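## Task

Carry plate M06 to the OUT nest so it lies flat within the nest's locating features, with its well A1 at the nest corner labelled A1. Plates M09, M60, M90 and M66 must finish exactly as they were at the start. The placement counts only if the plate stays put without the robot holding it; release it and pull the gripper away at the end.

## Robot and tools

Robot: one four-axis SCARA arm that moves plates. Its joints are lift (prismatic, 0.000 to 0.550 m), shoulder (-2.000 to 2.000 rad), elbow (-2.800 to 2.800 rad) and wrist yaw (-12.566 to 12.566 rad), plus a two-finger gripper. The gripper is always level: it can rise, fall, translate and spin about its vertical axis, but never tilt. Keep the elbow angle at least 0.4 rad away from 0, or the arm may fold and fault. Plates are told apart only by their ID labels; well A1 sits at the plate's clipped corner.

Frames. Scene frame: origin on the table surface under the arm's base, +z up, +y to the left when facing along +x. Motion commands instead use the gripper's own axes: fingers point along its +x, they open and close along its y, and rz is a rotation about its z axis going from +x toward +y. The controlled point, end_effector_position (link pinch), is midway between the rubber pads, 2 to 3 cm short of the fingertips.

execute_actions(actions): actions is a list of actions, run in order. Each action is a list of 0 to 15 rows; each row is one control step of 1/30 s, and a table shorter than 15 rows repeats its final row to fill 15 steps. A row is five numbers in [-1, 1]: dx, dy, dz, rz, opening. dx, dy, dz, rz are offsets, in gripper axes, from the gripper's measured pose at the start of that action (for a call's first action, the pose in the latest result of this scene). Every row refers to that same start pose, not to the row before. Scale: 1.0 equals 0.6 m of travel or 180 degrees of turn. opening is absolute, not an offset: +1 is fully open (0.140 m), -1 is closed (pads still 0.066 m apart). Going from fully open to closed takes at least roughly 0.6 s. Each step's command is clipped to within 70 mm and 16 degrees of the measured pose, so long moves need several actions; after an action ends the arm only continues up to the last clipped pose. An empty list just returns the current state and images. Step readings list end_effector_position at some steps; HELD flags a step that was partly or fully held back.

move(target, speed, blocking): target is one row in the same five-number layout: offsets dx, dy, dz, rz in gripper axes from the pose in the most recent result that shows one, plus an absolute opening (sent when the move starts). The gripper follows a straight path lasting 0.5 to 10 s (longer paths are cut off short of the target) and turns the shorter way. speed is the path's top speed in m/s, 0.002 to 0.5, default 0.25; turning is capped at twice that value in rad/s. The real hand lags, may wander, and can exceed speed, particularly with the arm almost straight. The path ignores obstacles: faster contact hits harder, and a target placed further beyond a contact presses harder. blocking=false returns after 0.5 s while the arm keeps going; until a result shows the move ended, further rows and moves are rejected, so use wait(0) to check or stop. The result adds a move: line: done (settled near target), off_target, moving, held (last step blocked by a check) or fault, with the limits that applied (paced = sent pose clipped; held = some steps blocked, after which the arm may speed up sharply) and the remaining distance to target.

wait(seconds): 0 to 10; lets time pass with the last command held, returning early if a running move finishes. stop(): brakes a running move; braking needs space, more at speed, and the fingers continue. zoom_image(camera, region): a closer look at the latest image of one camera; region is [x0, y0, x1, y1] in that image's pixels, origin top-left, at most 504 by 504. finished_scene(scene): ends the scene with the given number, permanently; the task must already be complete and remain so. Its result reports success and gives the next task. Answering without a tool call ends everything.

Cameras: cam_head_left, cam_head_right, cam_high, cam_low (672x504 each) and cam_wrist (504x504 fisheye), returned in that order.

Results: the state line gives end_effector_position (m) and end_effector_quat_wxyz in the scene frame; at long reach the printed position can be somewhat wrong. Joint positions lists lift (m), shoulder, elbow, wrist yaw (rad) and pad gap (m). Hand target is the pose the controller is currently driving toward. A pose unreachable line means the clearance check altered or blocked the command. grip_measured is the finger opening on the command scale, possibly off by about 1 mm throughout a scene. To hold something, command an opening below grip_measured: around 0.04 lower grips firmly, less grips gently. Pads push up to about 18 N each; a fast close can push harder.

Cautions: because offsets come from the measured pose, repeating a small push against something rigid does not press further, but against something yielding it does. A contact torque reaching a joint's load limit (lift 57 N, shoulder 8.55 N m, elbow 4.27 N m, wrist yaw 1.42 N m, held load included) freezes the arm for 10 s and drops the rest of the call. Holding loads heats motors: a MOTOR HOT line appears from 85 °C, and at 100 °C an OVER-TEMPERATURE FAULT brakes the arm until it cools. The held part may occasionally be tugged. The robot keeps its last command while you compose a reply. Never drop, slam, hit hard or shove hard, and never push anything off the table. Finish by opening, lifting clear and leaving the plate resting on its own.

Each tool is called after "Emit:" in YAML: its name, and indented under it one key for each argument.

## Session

Emit:
execute_actions:
  actions: []

Scene clock: 0.00 s.
end_effector_position=(+0.4855, +0.1936, +0.4595) grip_measured=+0.98 end_effector_quat_wxyz=(-0.518, +0.000, +0.000, +0.855)
Joint positions: [0.455 1.008 2.477 0.745 0.139]
Motor temperatures (°C, as the motors report them): [38 23 23 23]
Hand target: +0.486, +0.194, +0.460; -0.518, +0.000, +0.000, +0.855

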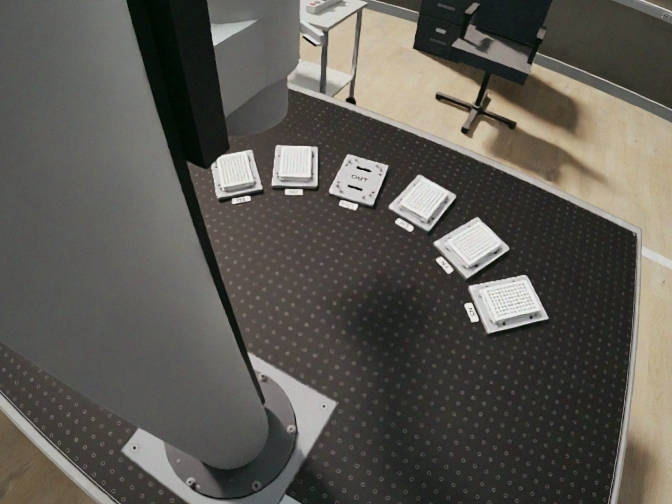

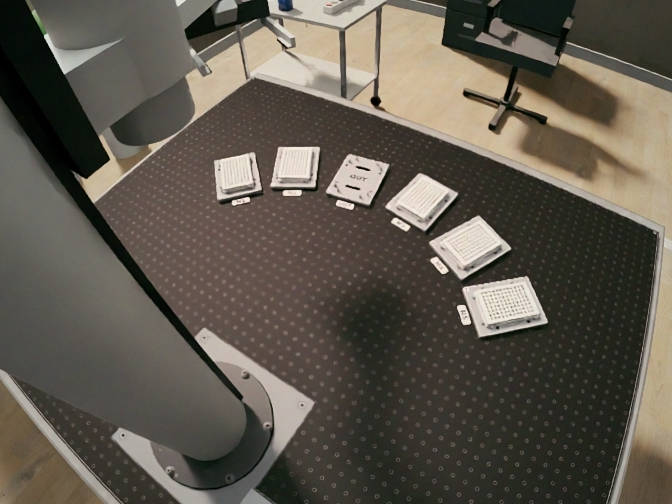

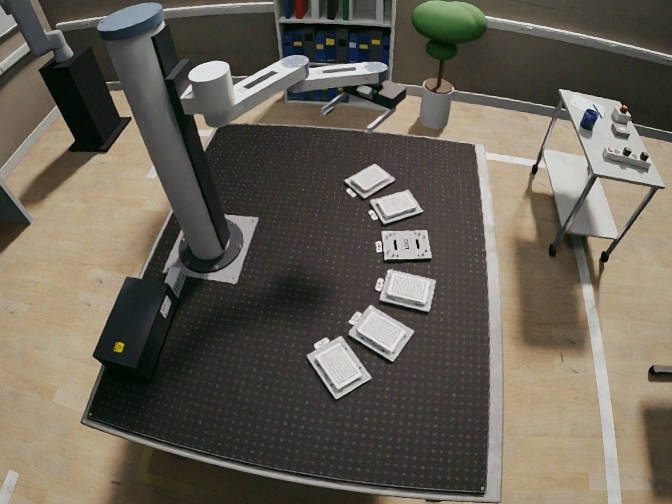

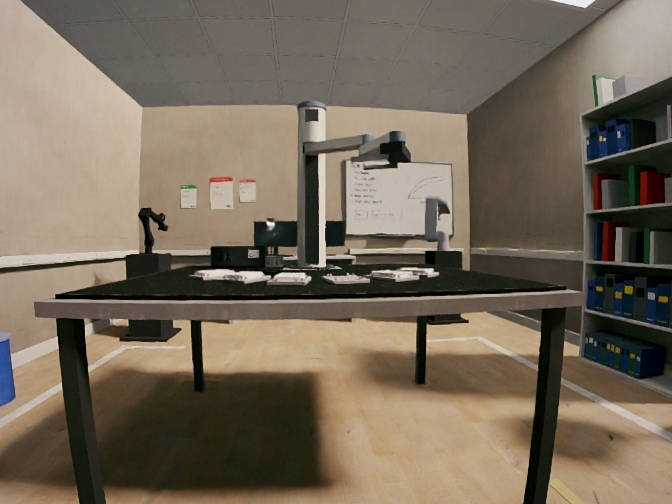

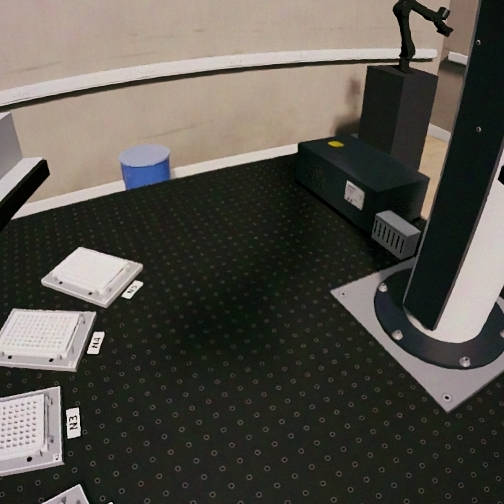

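Emit:
zoom_image:
  camera: "cam_wrist"
  region: [0, 235, 160, 395]

Emit:
zoom_image:
  camera: "cam_wrist"
  region: [0, 375, 129, 504]

Emit:
zoom_image:
  camera: "cam_head_right"
  region: [205, 135, 400, 225]

Emit:
zoom_image:
  camera: "cam_head_right"
  region: [375, 165, 560, 345]

Emit:
zoom_image:
  camera: "cam_low"
  region: [180, 258, 320, 295]

Emit:
zoom_image:
  camera: "cam_low"
  region: [310, 258, 450, 295]

Region (0, 235, 160, 395) of cam_wrist's 504x504 image, scaled by 3.150, with more detail than that image has.

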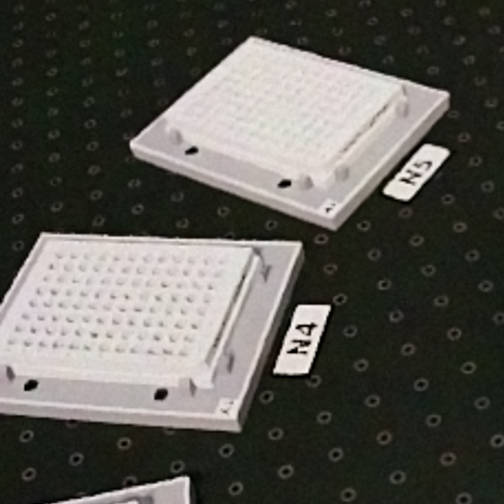

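Region (0, 375, 129, 504) of cam_wrist's 504x504 image, scaled by 3.907, with more detail than that image has.

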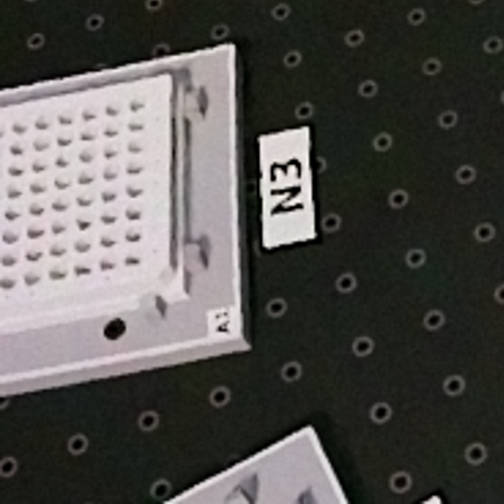

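Region (205, 135, 400, 225) of cam_head_right's 672x504 image, scaled by 2.585, with more detail than that image has; it fills the top 233 rows of this view, and the rest is white.

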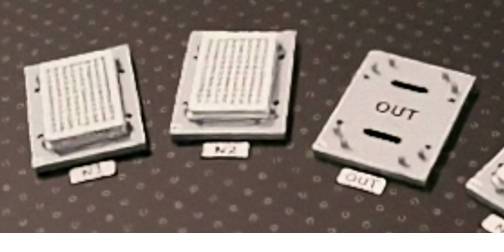

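Region (375, 165, 560, 345) of cam_head_right's 672x504 image, scaled by 2.724, with more detail than that image has; it fills the top 490 rows of this view, and the rest is white.

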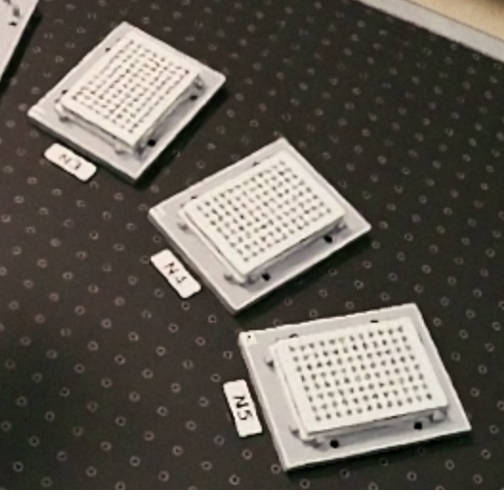

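Region (180, 258, 320, 295) of cam_low's 672x504 image, scaled by 3.600, with more detail than that image has; it fills the top 133 rows of this view, and the rest is white.

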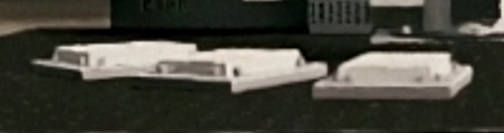

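Region (310, 258, 450, 295) of cam_low's 672x504 image, scaled by 3.600, with more detail than that image has; it fills the top 133 rows of this view, and the rest is white.

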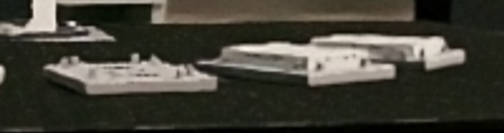

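Emit:
zoom_image:
  camera: "cam_head_right"
  region: [455, 270, 555, 345]

Emit:
zoom_image:
  camera: "cam_head_right"
  region: [422, 210, 517, 285]

Emit:
zoom_image:
  camera: "cam_head_right"
  region: [380, 168, 465, 238]

Emit:
zoom_image:
  camera: "cam_head_right"
  region: [320, 148, 395, 215]

Emit:
zoom_image:
  camera: "cam_head_right"
  region: [262, 140, 328, 202]

Emit:
zoom_image:
  camera: "cam_head_right"
  region: [207, 146, 270, 210]

Region (455, 270, 555, 345) of cam_head_right's 672x504 image, scaled by 5.040, with more detail than that image has; it fills the top 378 rows of this view, and the rest is white.

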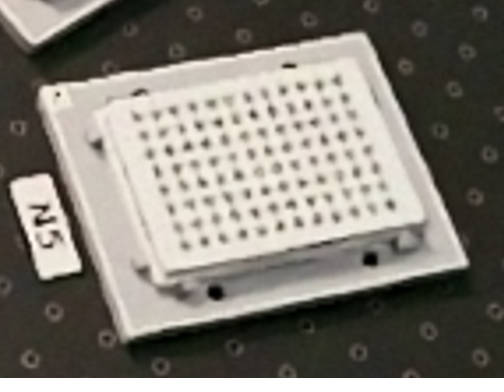

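Region (422, 210, 517, 285) of cam_head_right's 672x504 image, scaled by 5.305, with more detail than that image has; it fills the top 398 rows of this view, and the rest is white.

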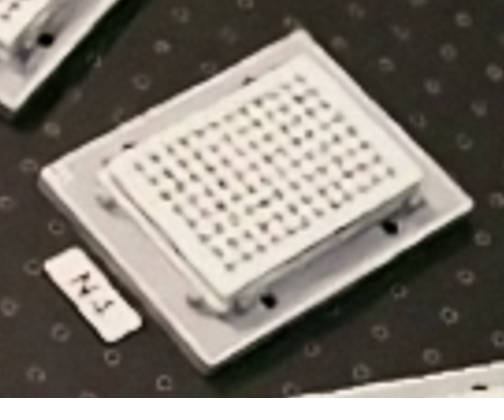

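Region (380, 168, 465, 238) of cam_head_right's 672x504 image, scaled by 5.929, with more detail than that image has; it fills the top 415 rows of this view, and the rest is white.

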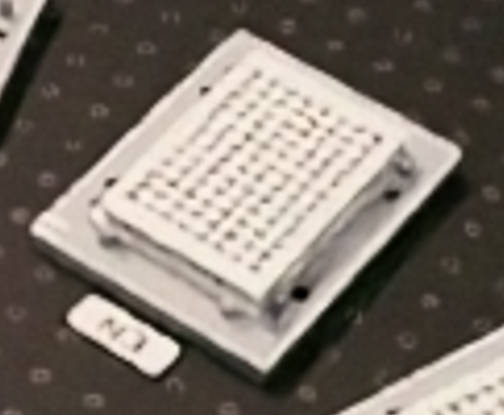

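Region (320, 148, 395, 215) of cam_head_right's 672x504 image, scaled by 6.720, with more detail than that image has; it fills the top 450 rows of this view, and the rest is white.

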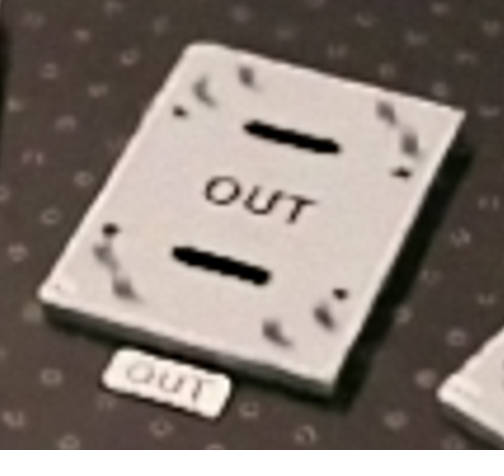

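Region (262, 140, 328, 202) of cam_head_right's 672x504 image, scaled by 7.636, with more detail than that image has; it fills the top 473 rows of this view, and the rest is white.

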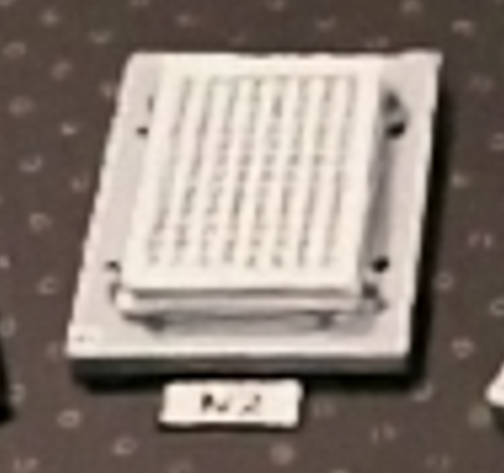

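Region (207, 146, 270, 210) of cam_head_right's 672x504 image, scaled by 7.875, with more detail than that image has; it fills the left 496 columns of this view, and the rest is white.

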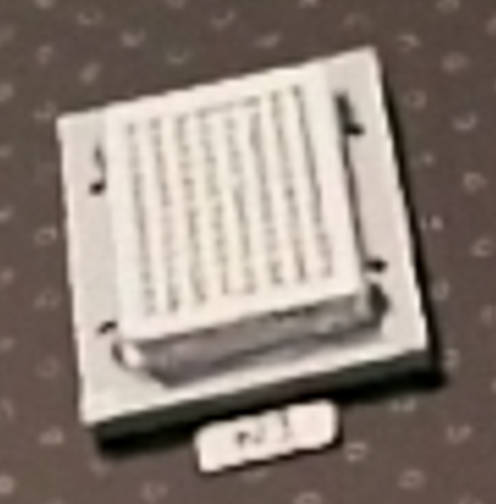

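Emit:
zoom_image:
  camera: "cam_wrist"
  region: [80, 250, 150, 310]

Emit:
zoom_image:
  camera: "cam_wrist"
  region: [40, 305, 110, 375]

Emit:
zoom_image:
  camera: "cam_low"
  region: [185, 263, 255, 290]

Emit:
zoom_image:
  camera: "cam_low"
  region: [250, 263, 320, 290]

Emit:
zoom_image:
  camera: "cam_low"
  region: [360, 260, 445, 290]

Emit:
zoom_image:
  camera: "cam_high"
  region: [335, 155, 445, 270]

Emit:
zoom_image:
  camera: "cam_high"
  region: [300, 260, 445, 405]

Region (80, 250, 150, 310) of cam_wrist's 504x504 image, scaled by 7.200, with more detail than that image has; it fills the top 432 rows of this view, and the rest is white.

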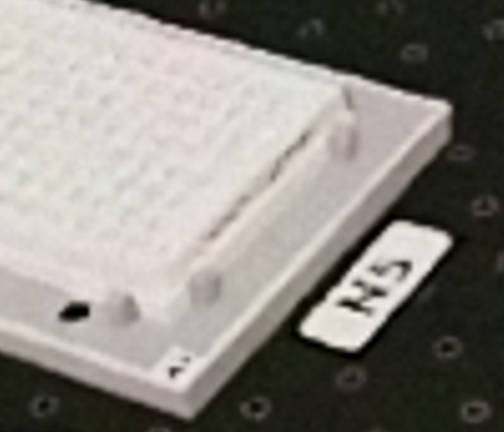

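Region (40, 305, 110, 375) of cam_wrist's 504x504 image, scaled by 7.200, with more detail than that image has.

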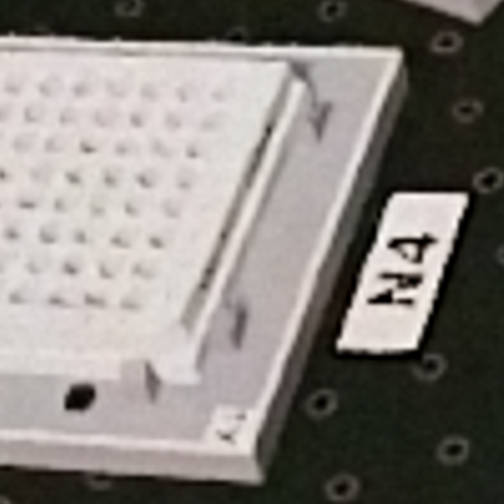

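Region (185, 263, 255, 290) of cam_low's 672x504 image, scaled by 7.200, with more detail than that image has; it fills the top 194 rows of this view, and the rest is white.

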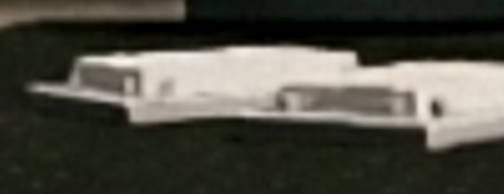

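Region (250, 263, 320, 290) of cam_low's 672x504 image, scaled by 7.200, with more detail than that image has; it fills the top 194 rows of this view, and the rest is white.

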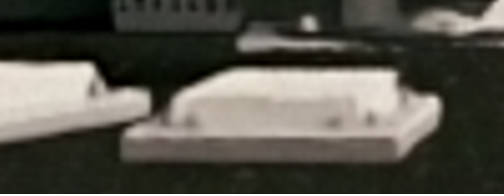

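Region (360, 260, 445, 290) of cam_low's 672x504 image, scaled by 5.929, with more detail than that image has; it fills the top 178 rows of this view, and the rest is white.

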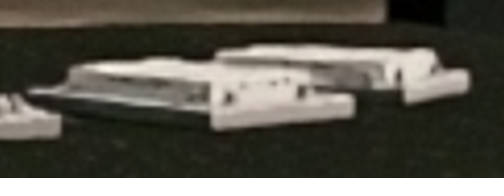

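Region (335, 155, 445, 270) of cam_high's 672x504 image, scaled by 4.383, with more detail than that image has; it fills the left 482 columns of this view, and the rest is white.

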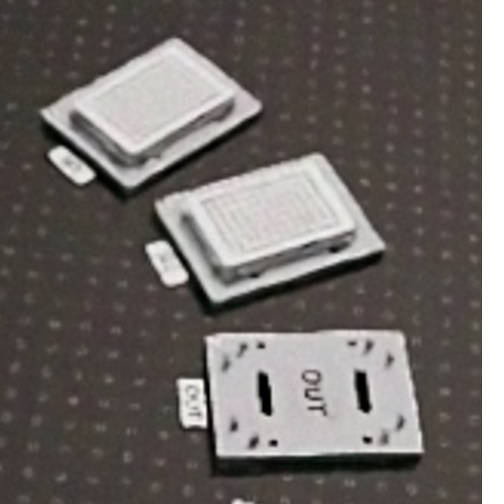

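Region (300, 260, 445, 405) of cam_high's 672x504 image, scaled by 3.476, with more detail than that image has.

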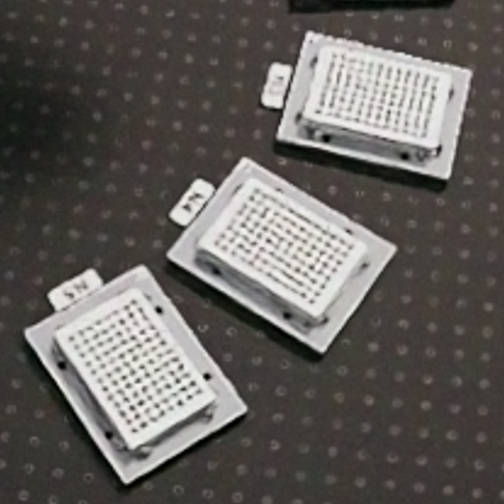

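Emit:
execute_actions:
  actions: []

Scene clock: 1.90 s.
end_effector_position=(+0.4855, +0.1936, +0.4595) grip_measured=+0.98 end_effector_quat_wxyz=(-0.518, +0.000, +0.000, +0.855)
Joint positions: [0.455 1.008 2.477 0.745 0.139]
Motor temperatures (°C, as the motors report them): [38 23 23 23]
Hand target: +0.486, +0.194, +0.460; -0.518, +0.000, +0.000, +0.855

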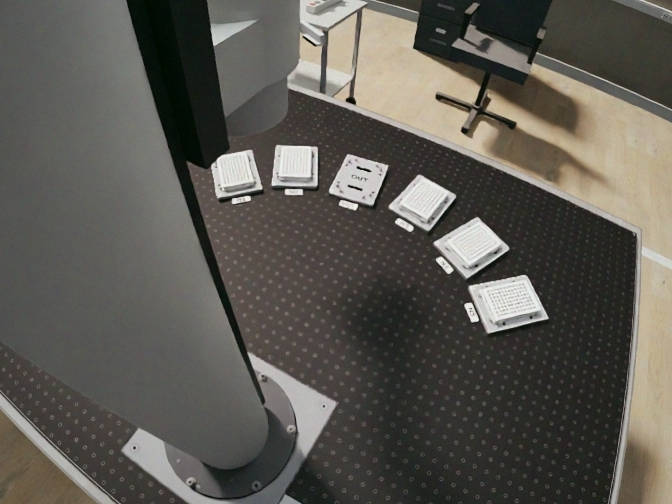

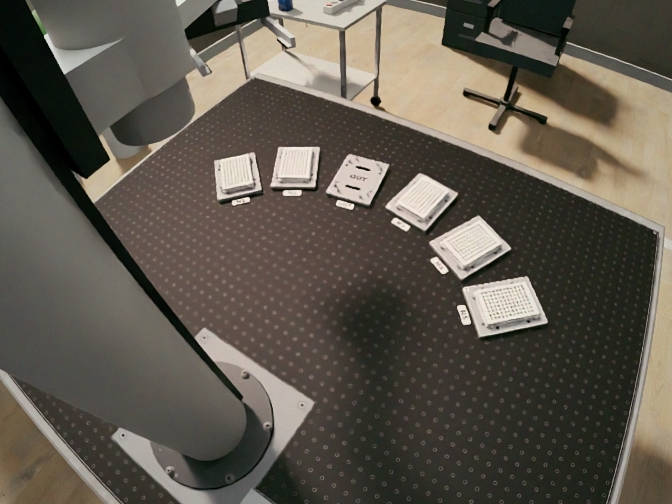

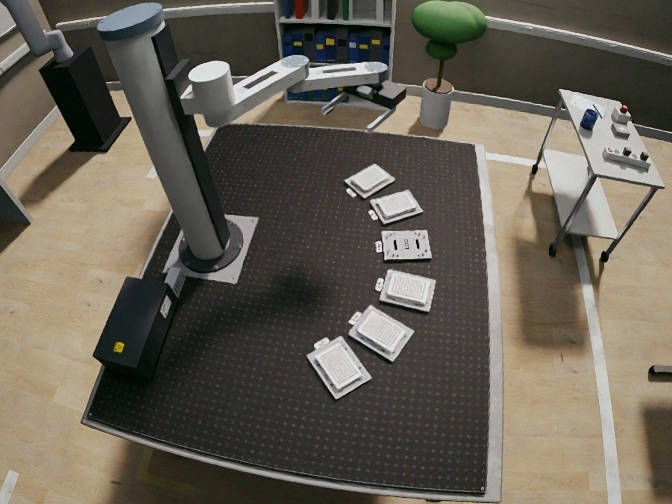

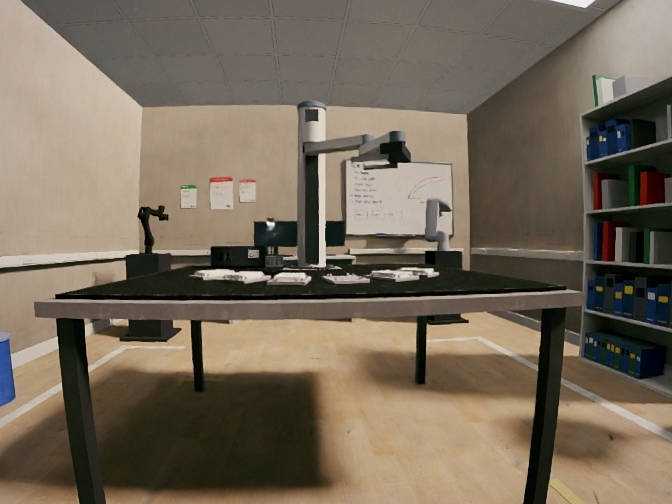

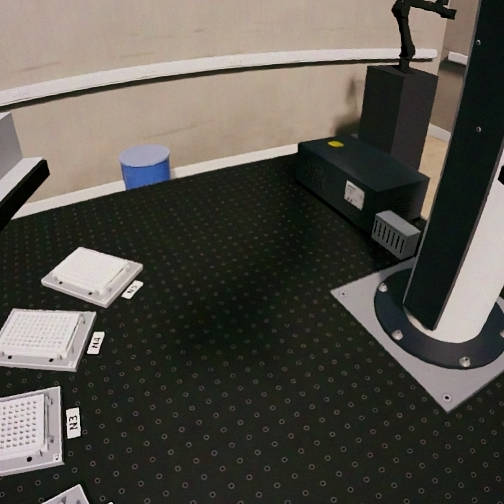

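Emit:
zoom_image:
  camera: "cam_low"
  region: [350, 255, 450, 295]

Emit:
zoom_image:
  camera: "cam_high"
  region: [330, 155, 450, 270]

Emit:
zoom_image:
  camera: "cam_high"
  region: [295, 260, 445, 410]

Region (350, 255, 450, 295) of cam_low's 672x504 image, scaled by 5.040, with more detail than that image has; it fills the top 202 rows of this view, and the rest is white.

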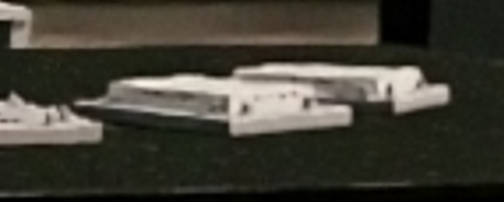

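Region (330, 155, 450, 270) of cam_high's 672x504 image, scaled by 4.200, with more detail than that image has; it fills the top 483 rows of this view, and the rest is white.

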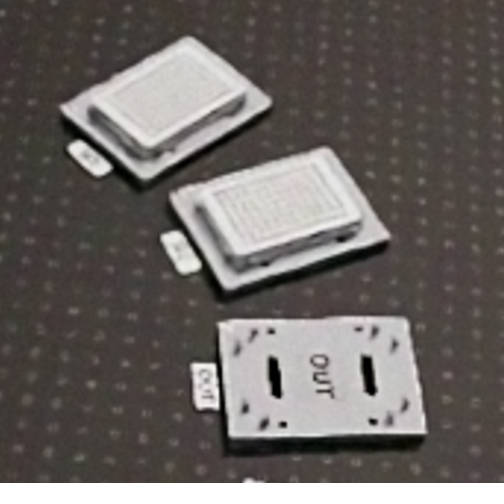

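Region (295, 260, 445, 410) of cam_high's 672x504 image, scaled by 3.360, with more detail than that image has.

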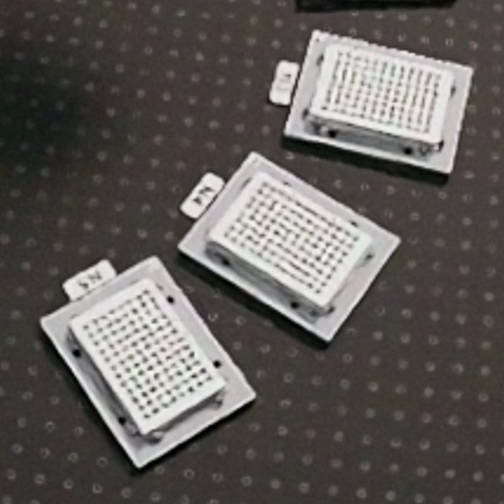

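Emit:
execute_actions:
  actions:
    - [[0.03,-0.011,-0.05,-0.5,1],[0.0366,-0.0138,-0.069,-0.5,1],[0.0366,-0.0138,-0.088,-0.5,1],[0.0366,-0.0138,-0.107,-0.5,1],[0.0366,-0.0138,-0.127,-0.5,1],[0.0366,-0.0138,-0.146,-0.5,1],[0.0366,-0.0138,-0.165,-0.5,1],[0.0366,-0.0138,-0.184,-0.5,1],[0.0366,-0.0138,-0.203,-0.5,1],[0.0326,-0.0103,-0.222,-0.5,1],[0.0285,-0.0067,-0.242,-0.5,1],[0.0245,-0.0032,-0.261,-0.5,1],[0.0204,0.0003,-0.28,-0.5,1],[0.0164,0.0039,-0.299,-0.5,1],[0.0123,0.0074,-0.318,-0.5,1]]

Scene clock: 5.20 s.
end_effector_position=(+0.4778, +0.1821, +0.3247) grip_measured=+0.98 end_effector_quat_wxyz=(-0.239, +0.000, +0.000, +0.971)
Joint positions: [0.32  0.822 2.495 0.307 0.139]
Motor temperatures (°C, as the motors report them): [38 23 23 23]
Hand target: +0.483, +0.183, +0.270; -0.136, +0.000, +0.000, +0.991
Off the commanded pose: 0.057 m, 55 deg; orientation clipped at the last step of the last action.
Step readings (end_effector_position):
0: (+0.4855, +0.1936, +0.4595)
1: (+0.4855, +0.1936, +0.4595)
2: (+0.4849, +0.1934, +0.4583)
4: (+0.4823, +0.1913, +0.4502)
8: (+0.4774, +0.1860, +0.4135)
15: end_effector_position above

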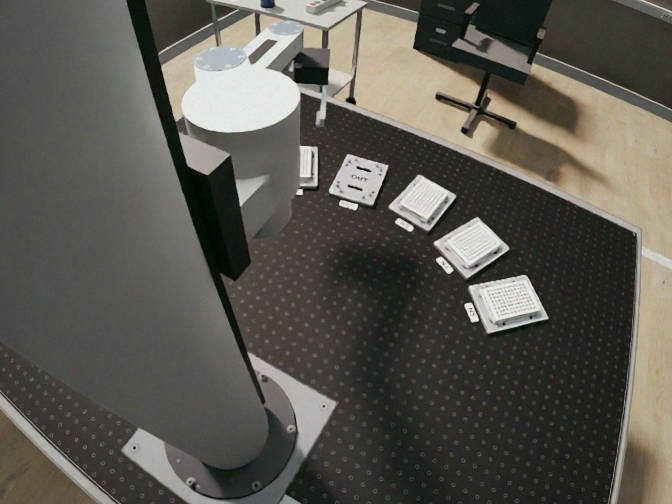

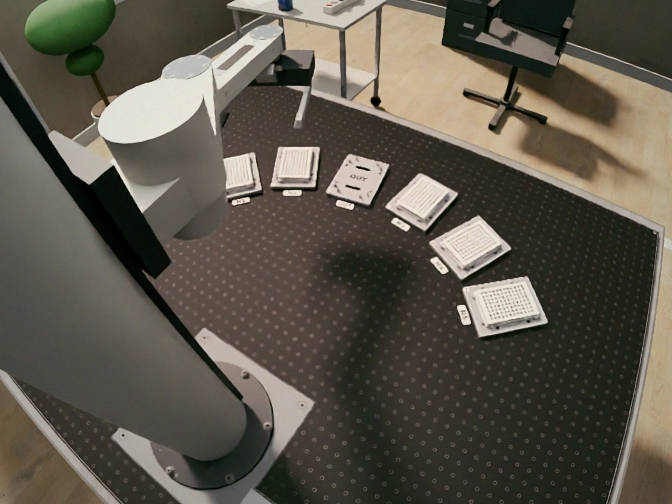

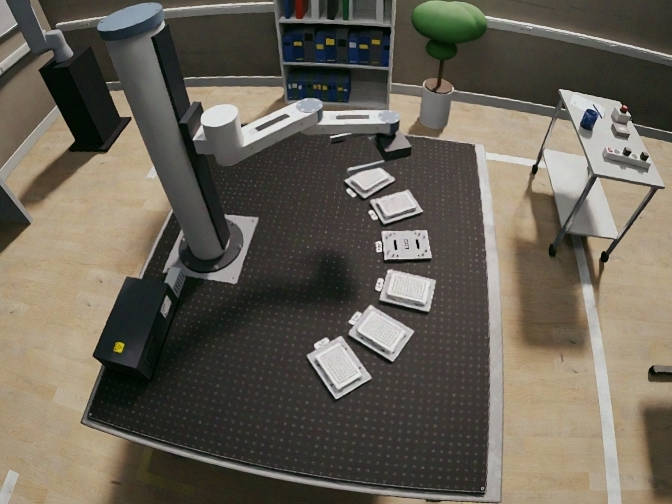

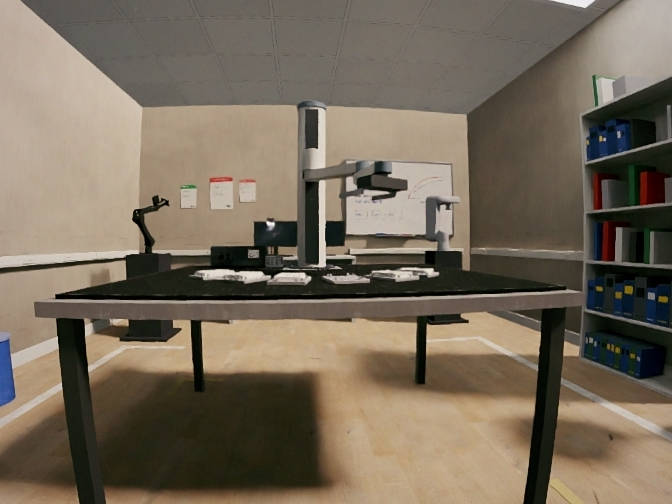

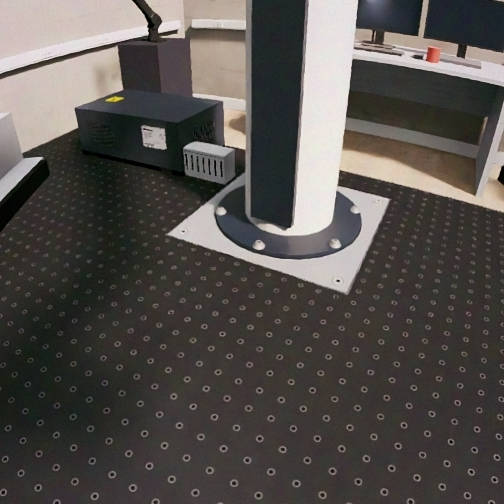

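Emit:
execute_actions:
  actions:
    - [[-0.0091,-0.0141,-0.1308,-0.6,1],[-0.0093,-0.0145,-0.132,-0.6,1],[-0.0102,-0.0159,-0.1364,-0.6,1],[-0.0115,-0.0177,-0.1422,-0.6,1],[-0.0133,-0.02,-0.1495,-0.6,1],[-0.0185,-0.0213,-0.1597,-0.6,1],[-0.0238,-0.0227,-0.1699,-0.6,1],[-0.0283,-0.0239,-0.1787,-0.6,1],[-0.0358,-0.0227,-0.1889,-0.6,1],[-0.0432,-0.0214,-0.1991,-0.6,1],[-0.0496,-0.0203,-0.2078,-0.6,1],[-0.0589,-0.0162,-0.218,-0.6,1],[-0.0682,-0.0121,-0.2283,-0.6,1],[-0.0762,-0.0086,-0.237,-0.6,1],[-0.0866,-0.0013,-0.291,-0.6,1]]

Scene clock: 6.40 s.
end_effector_position=(+0.5060, +0.2039, +0.1911) grip_measured=+0.98 end_effector_quat_wxyz=(+0.318, +0.000, +0.000, +0.948)
Joint positions: [ 0.186  0.715  2.155 -0.377  0.139]
Motor temperatures (°C, as the motors report them): [38 23 23 23]
Hand target: +0.519, +0.201, +0.151; +0.407, +0.000, +0.000, +0.913
Off the commanded pose: 0.045 m, 43 deg; orientation clipped at the last step of the last action.
Step readings (end_effector_position):
0: (+0.4835, +0.1831, +0.2695)
1: (+0.4834, +0.1832, +0.2695)
2: (+0.4831, +0.1841, +0.2683)
4: (+0.4819, +0.1875, +0.2603)
8: (+0.4825, +0.1966, +0.2334)
15: end_effector_position above

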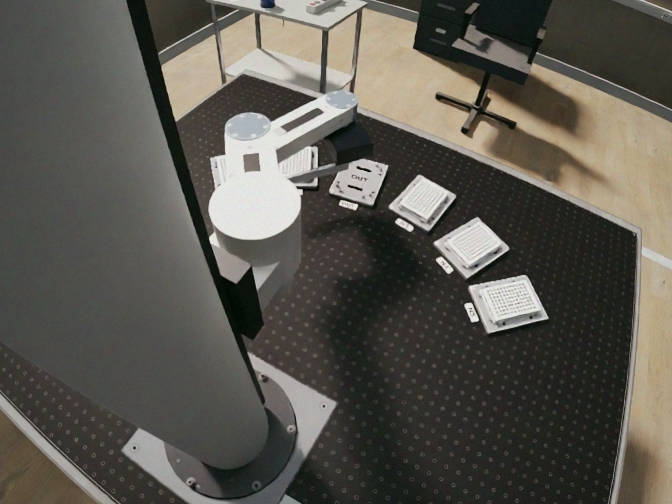

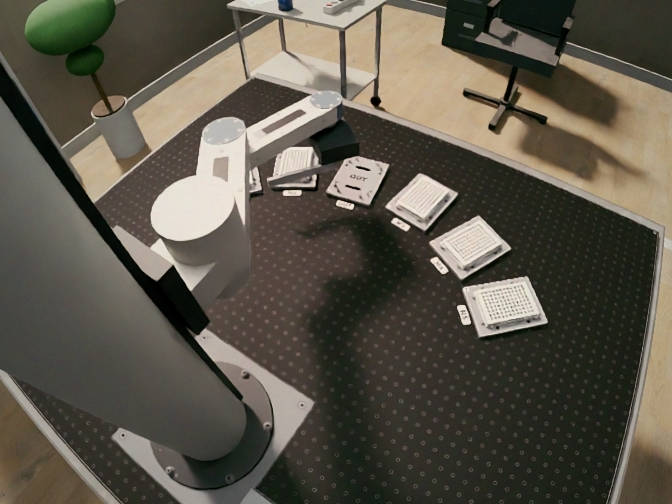

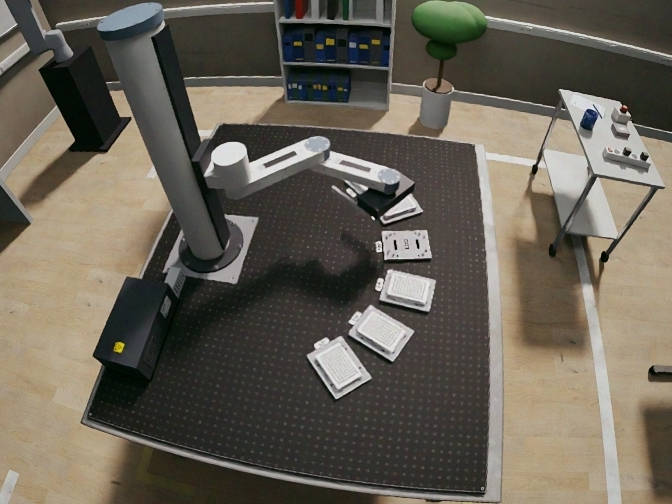

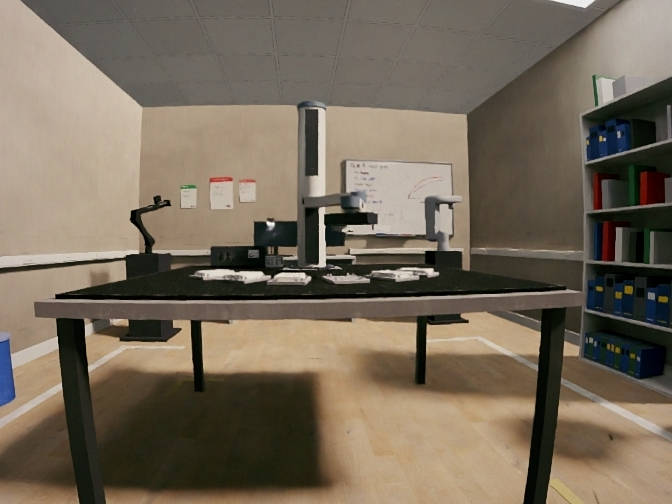

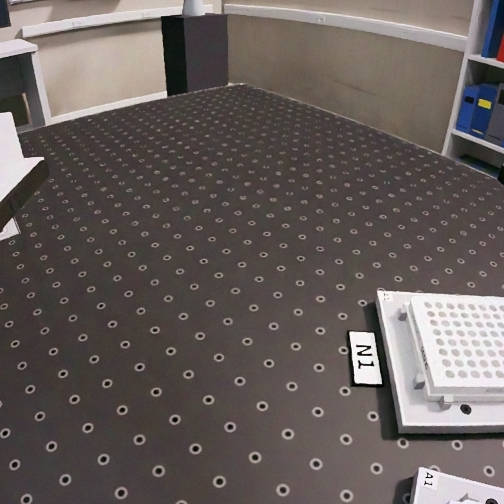

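Emit:
execute_actions:
  actions: []

Scene clock: 6.47 s.
end_effector_position=(+0.5134, +0.2028, +0.1754) grip_measured=+0.98 end_effector_quat_wxyz=(+0.369, +0.000, +0.000, +0.929)
Joint positions: [ 0.17   0.71   2.111 -0.436  0.139]
Motor temperatures (°C, as the motors report them): [38 23 23 23]
Hand target: +0.519, +0.201, +0.151; +0.407, +0.000, +0.000, +0.913
Off the commanded pose: 0.028 m, 37 deg; orientation clipped at the last step of the last action.

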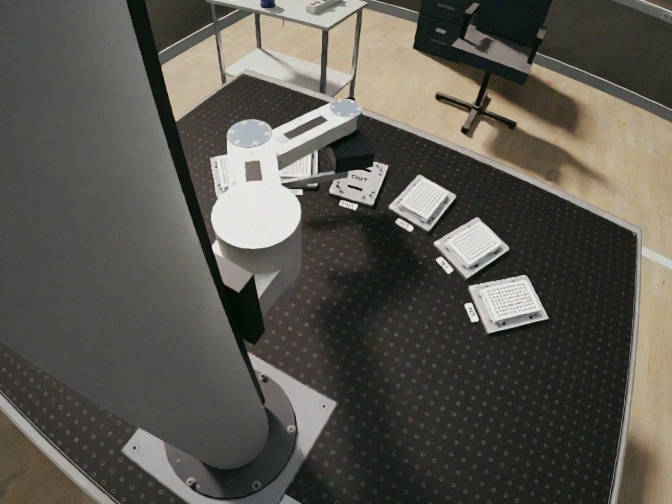

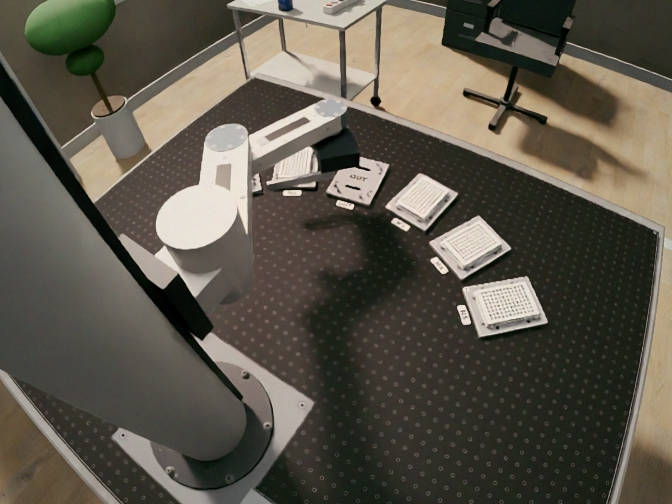

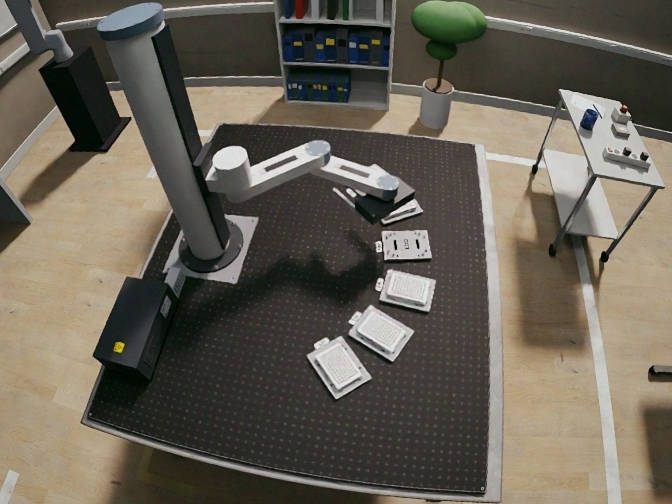

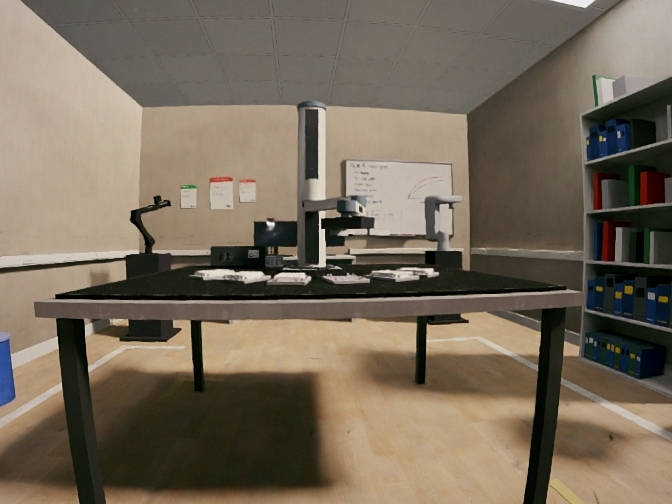

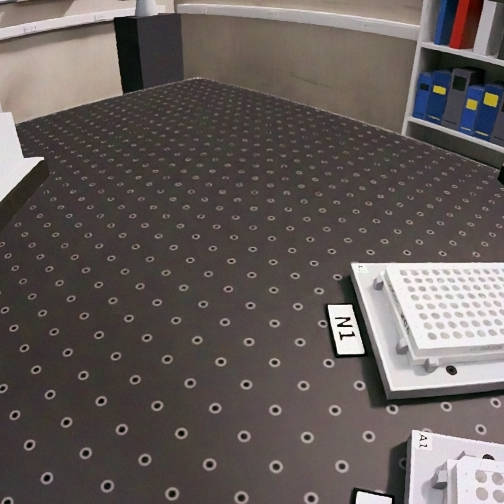

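Emit:
execute_actions:
  actions: []

Scene clock: 6.73 s.
end_effector_position=(+0.5189, +0.2012, +0.1505) grip_measured=+0.98 end_effector_quat_wxyz=(+0.407, +0.000, +0.000, +0.913)
Joint positions: [ 0.145  0.707  2.073 -0.478  0.139]
Motor temperatures (°C, as the motors report them): [38 23 23 23]
Hand target: +0.519, +0.201, +0.151; +0.407, +0.000, +0.000, +0.913
Off the commanded pose: 0.007 m, 32 deg; orientation clipped at the last step of the last action.

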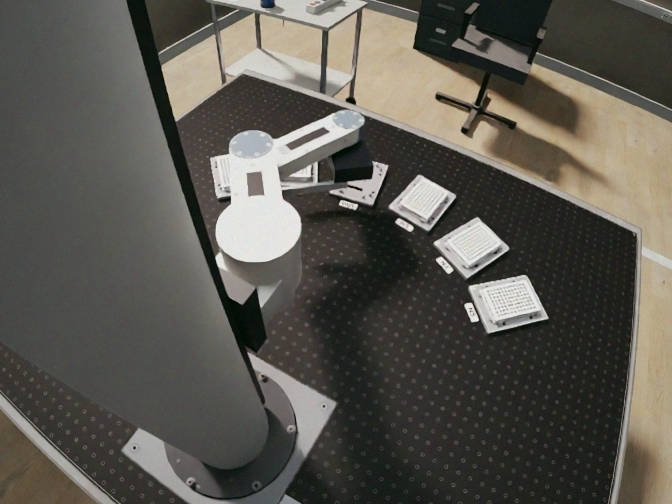

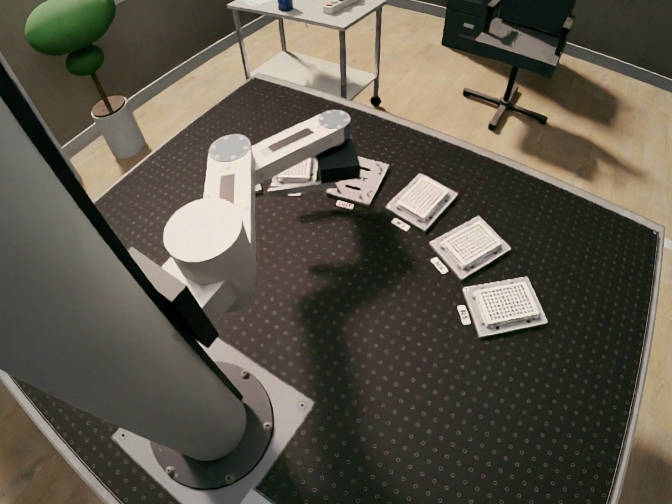

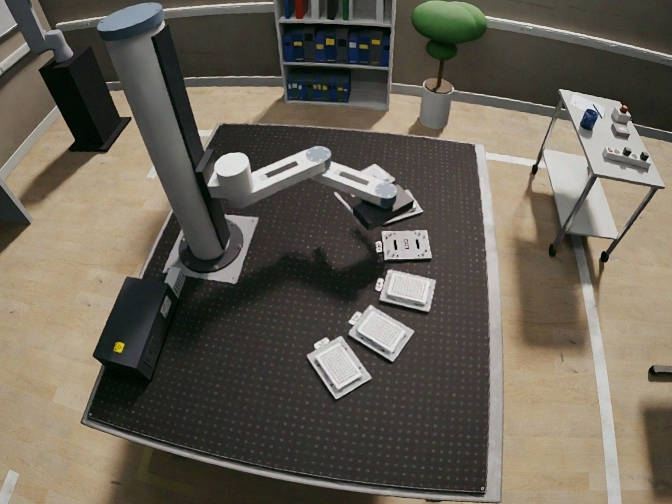

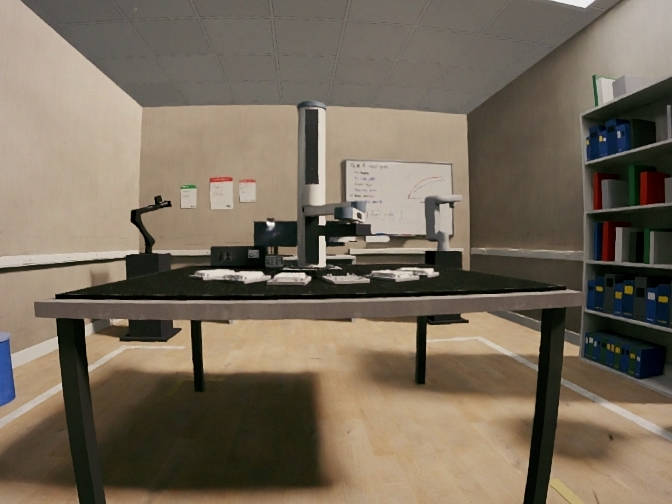

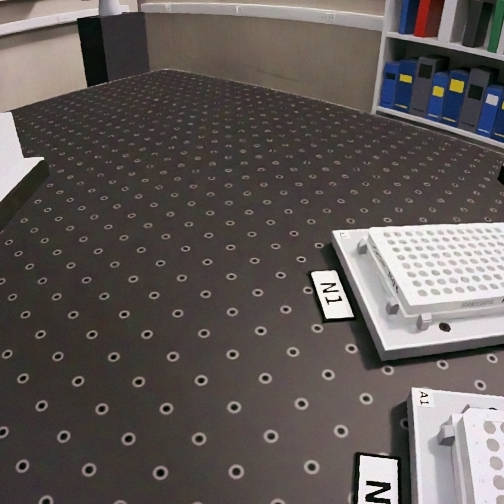

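Emit:
zoom_image:
  camera: "cam_wrist"
  region: [330, 215, 504, 365]

Emit:
zoom_image:
  camera: "cam_wrist"
  region: [384, 384, 504, 504]

Region (330, 215, 504, 365) of cam_wrist's 504x504 image, scaled by 2.897, with more detail than that image has; it fills the top 434 rows of this view, and the rest is white.

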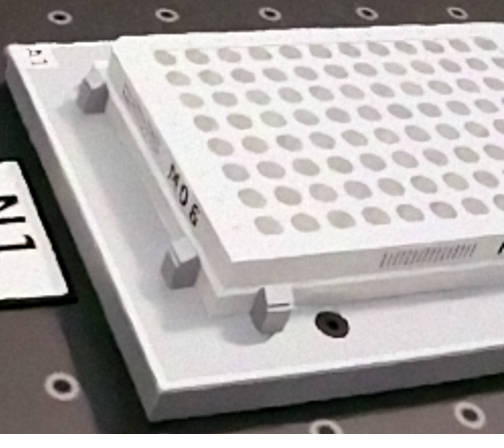

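Region (384, 384, 504, 504) of cam_wrist's 504x504 image, scaled by 4.200, with more detail than that image has.

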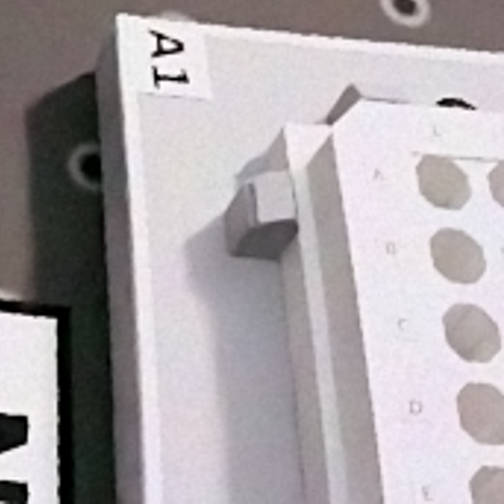

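Emit:
zoom_image:
  camera: "cam_wrist"
  region: [365, 255, 415, 305]

Emit:
zoom_image:
  camera: "cam_wrist"
  region: [325, 215, 405, 275]

Region (365, 255, 415, 305) of cam_wrist's 504x504 image, scaled by 10.080, with more detail than that image has.

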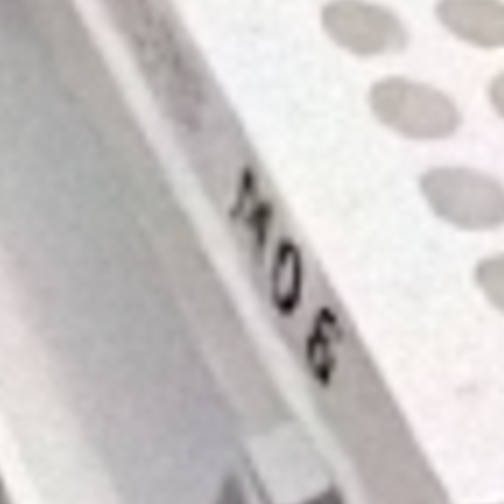

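Region (325, 215, 405, 275) of cam_wrist's 504x504 image, scaled by 6.300, with more detail than that image has; it fills the top 378 rows of this view, and the rest is white.

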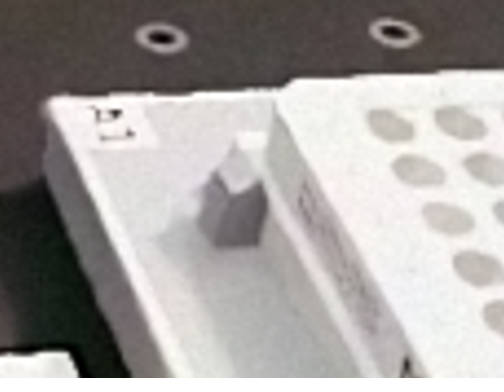

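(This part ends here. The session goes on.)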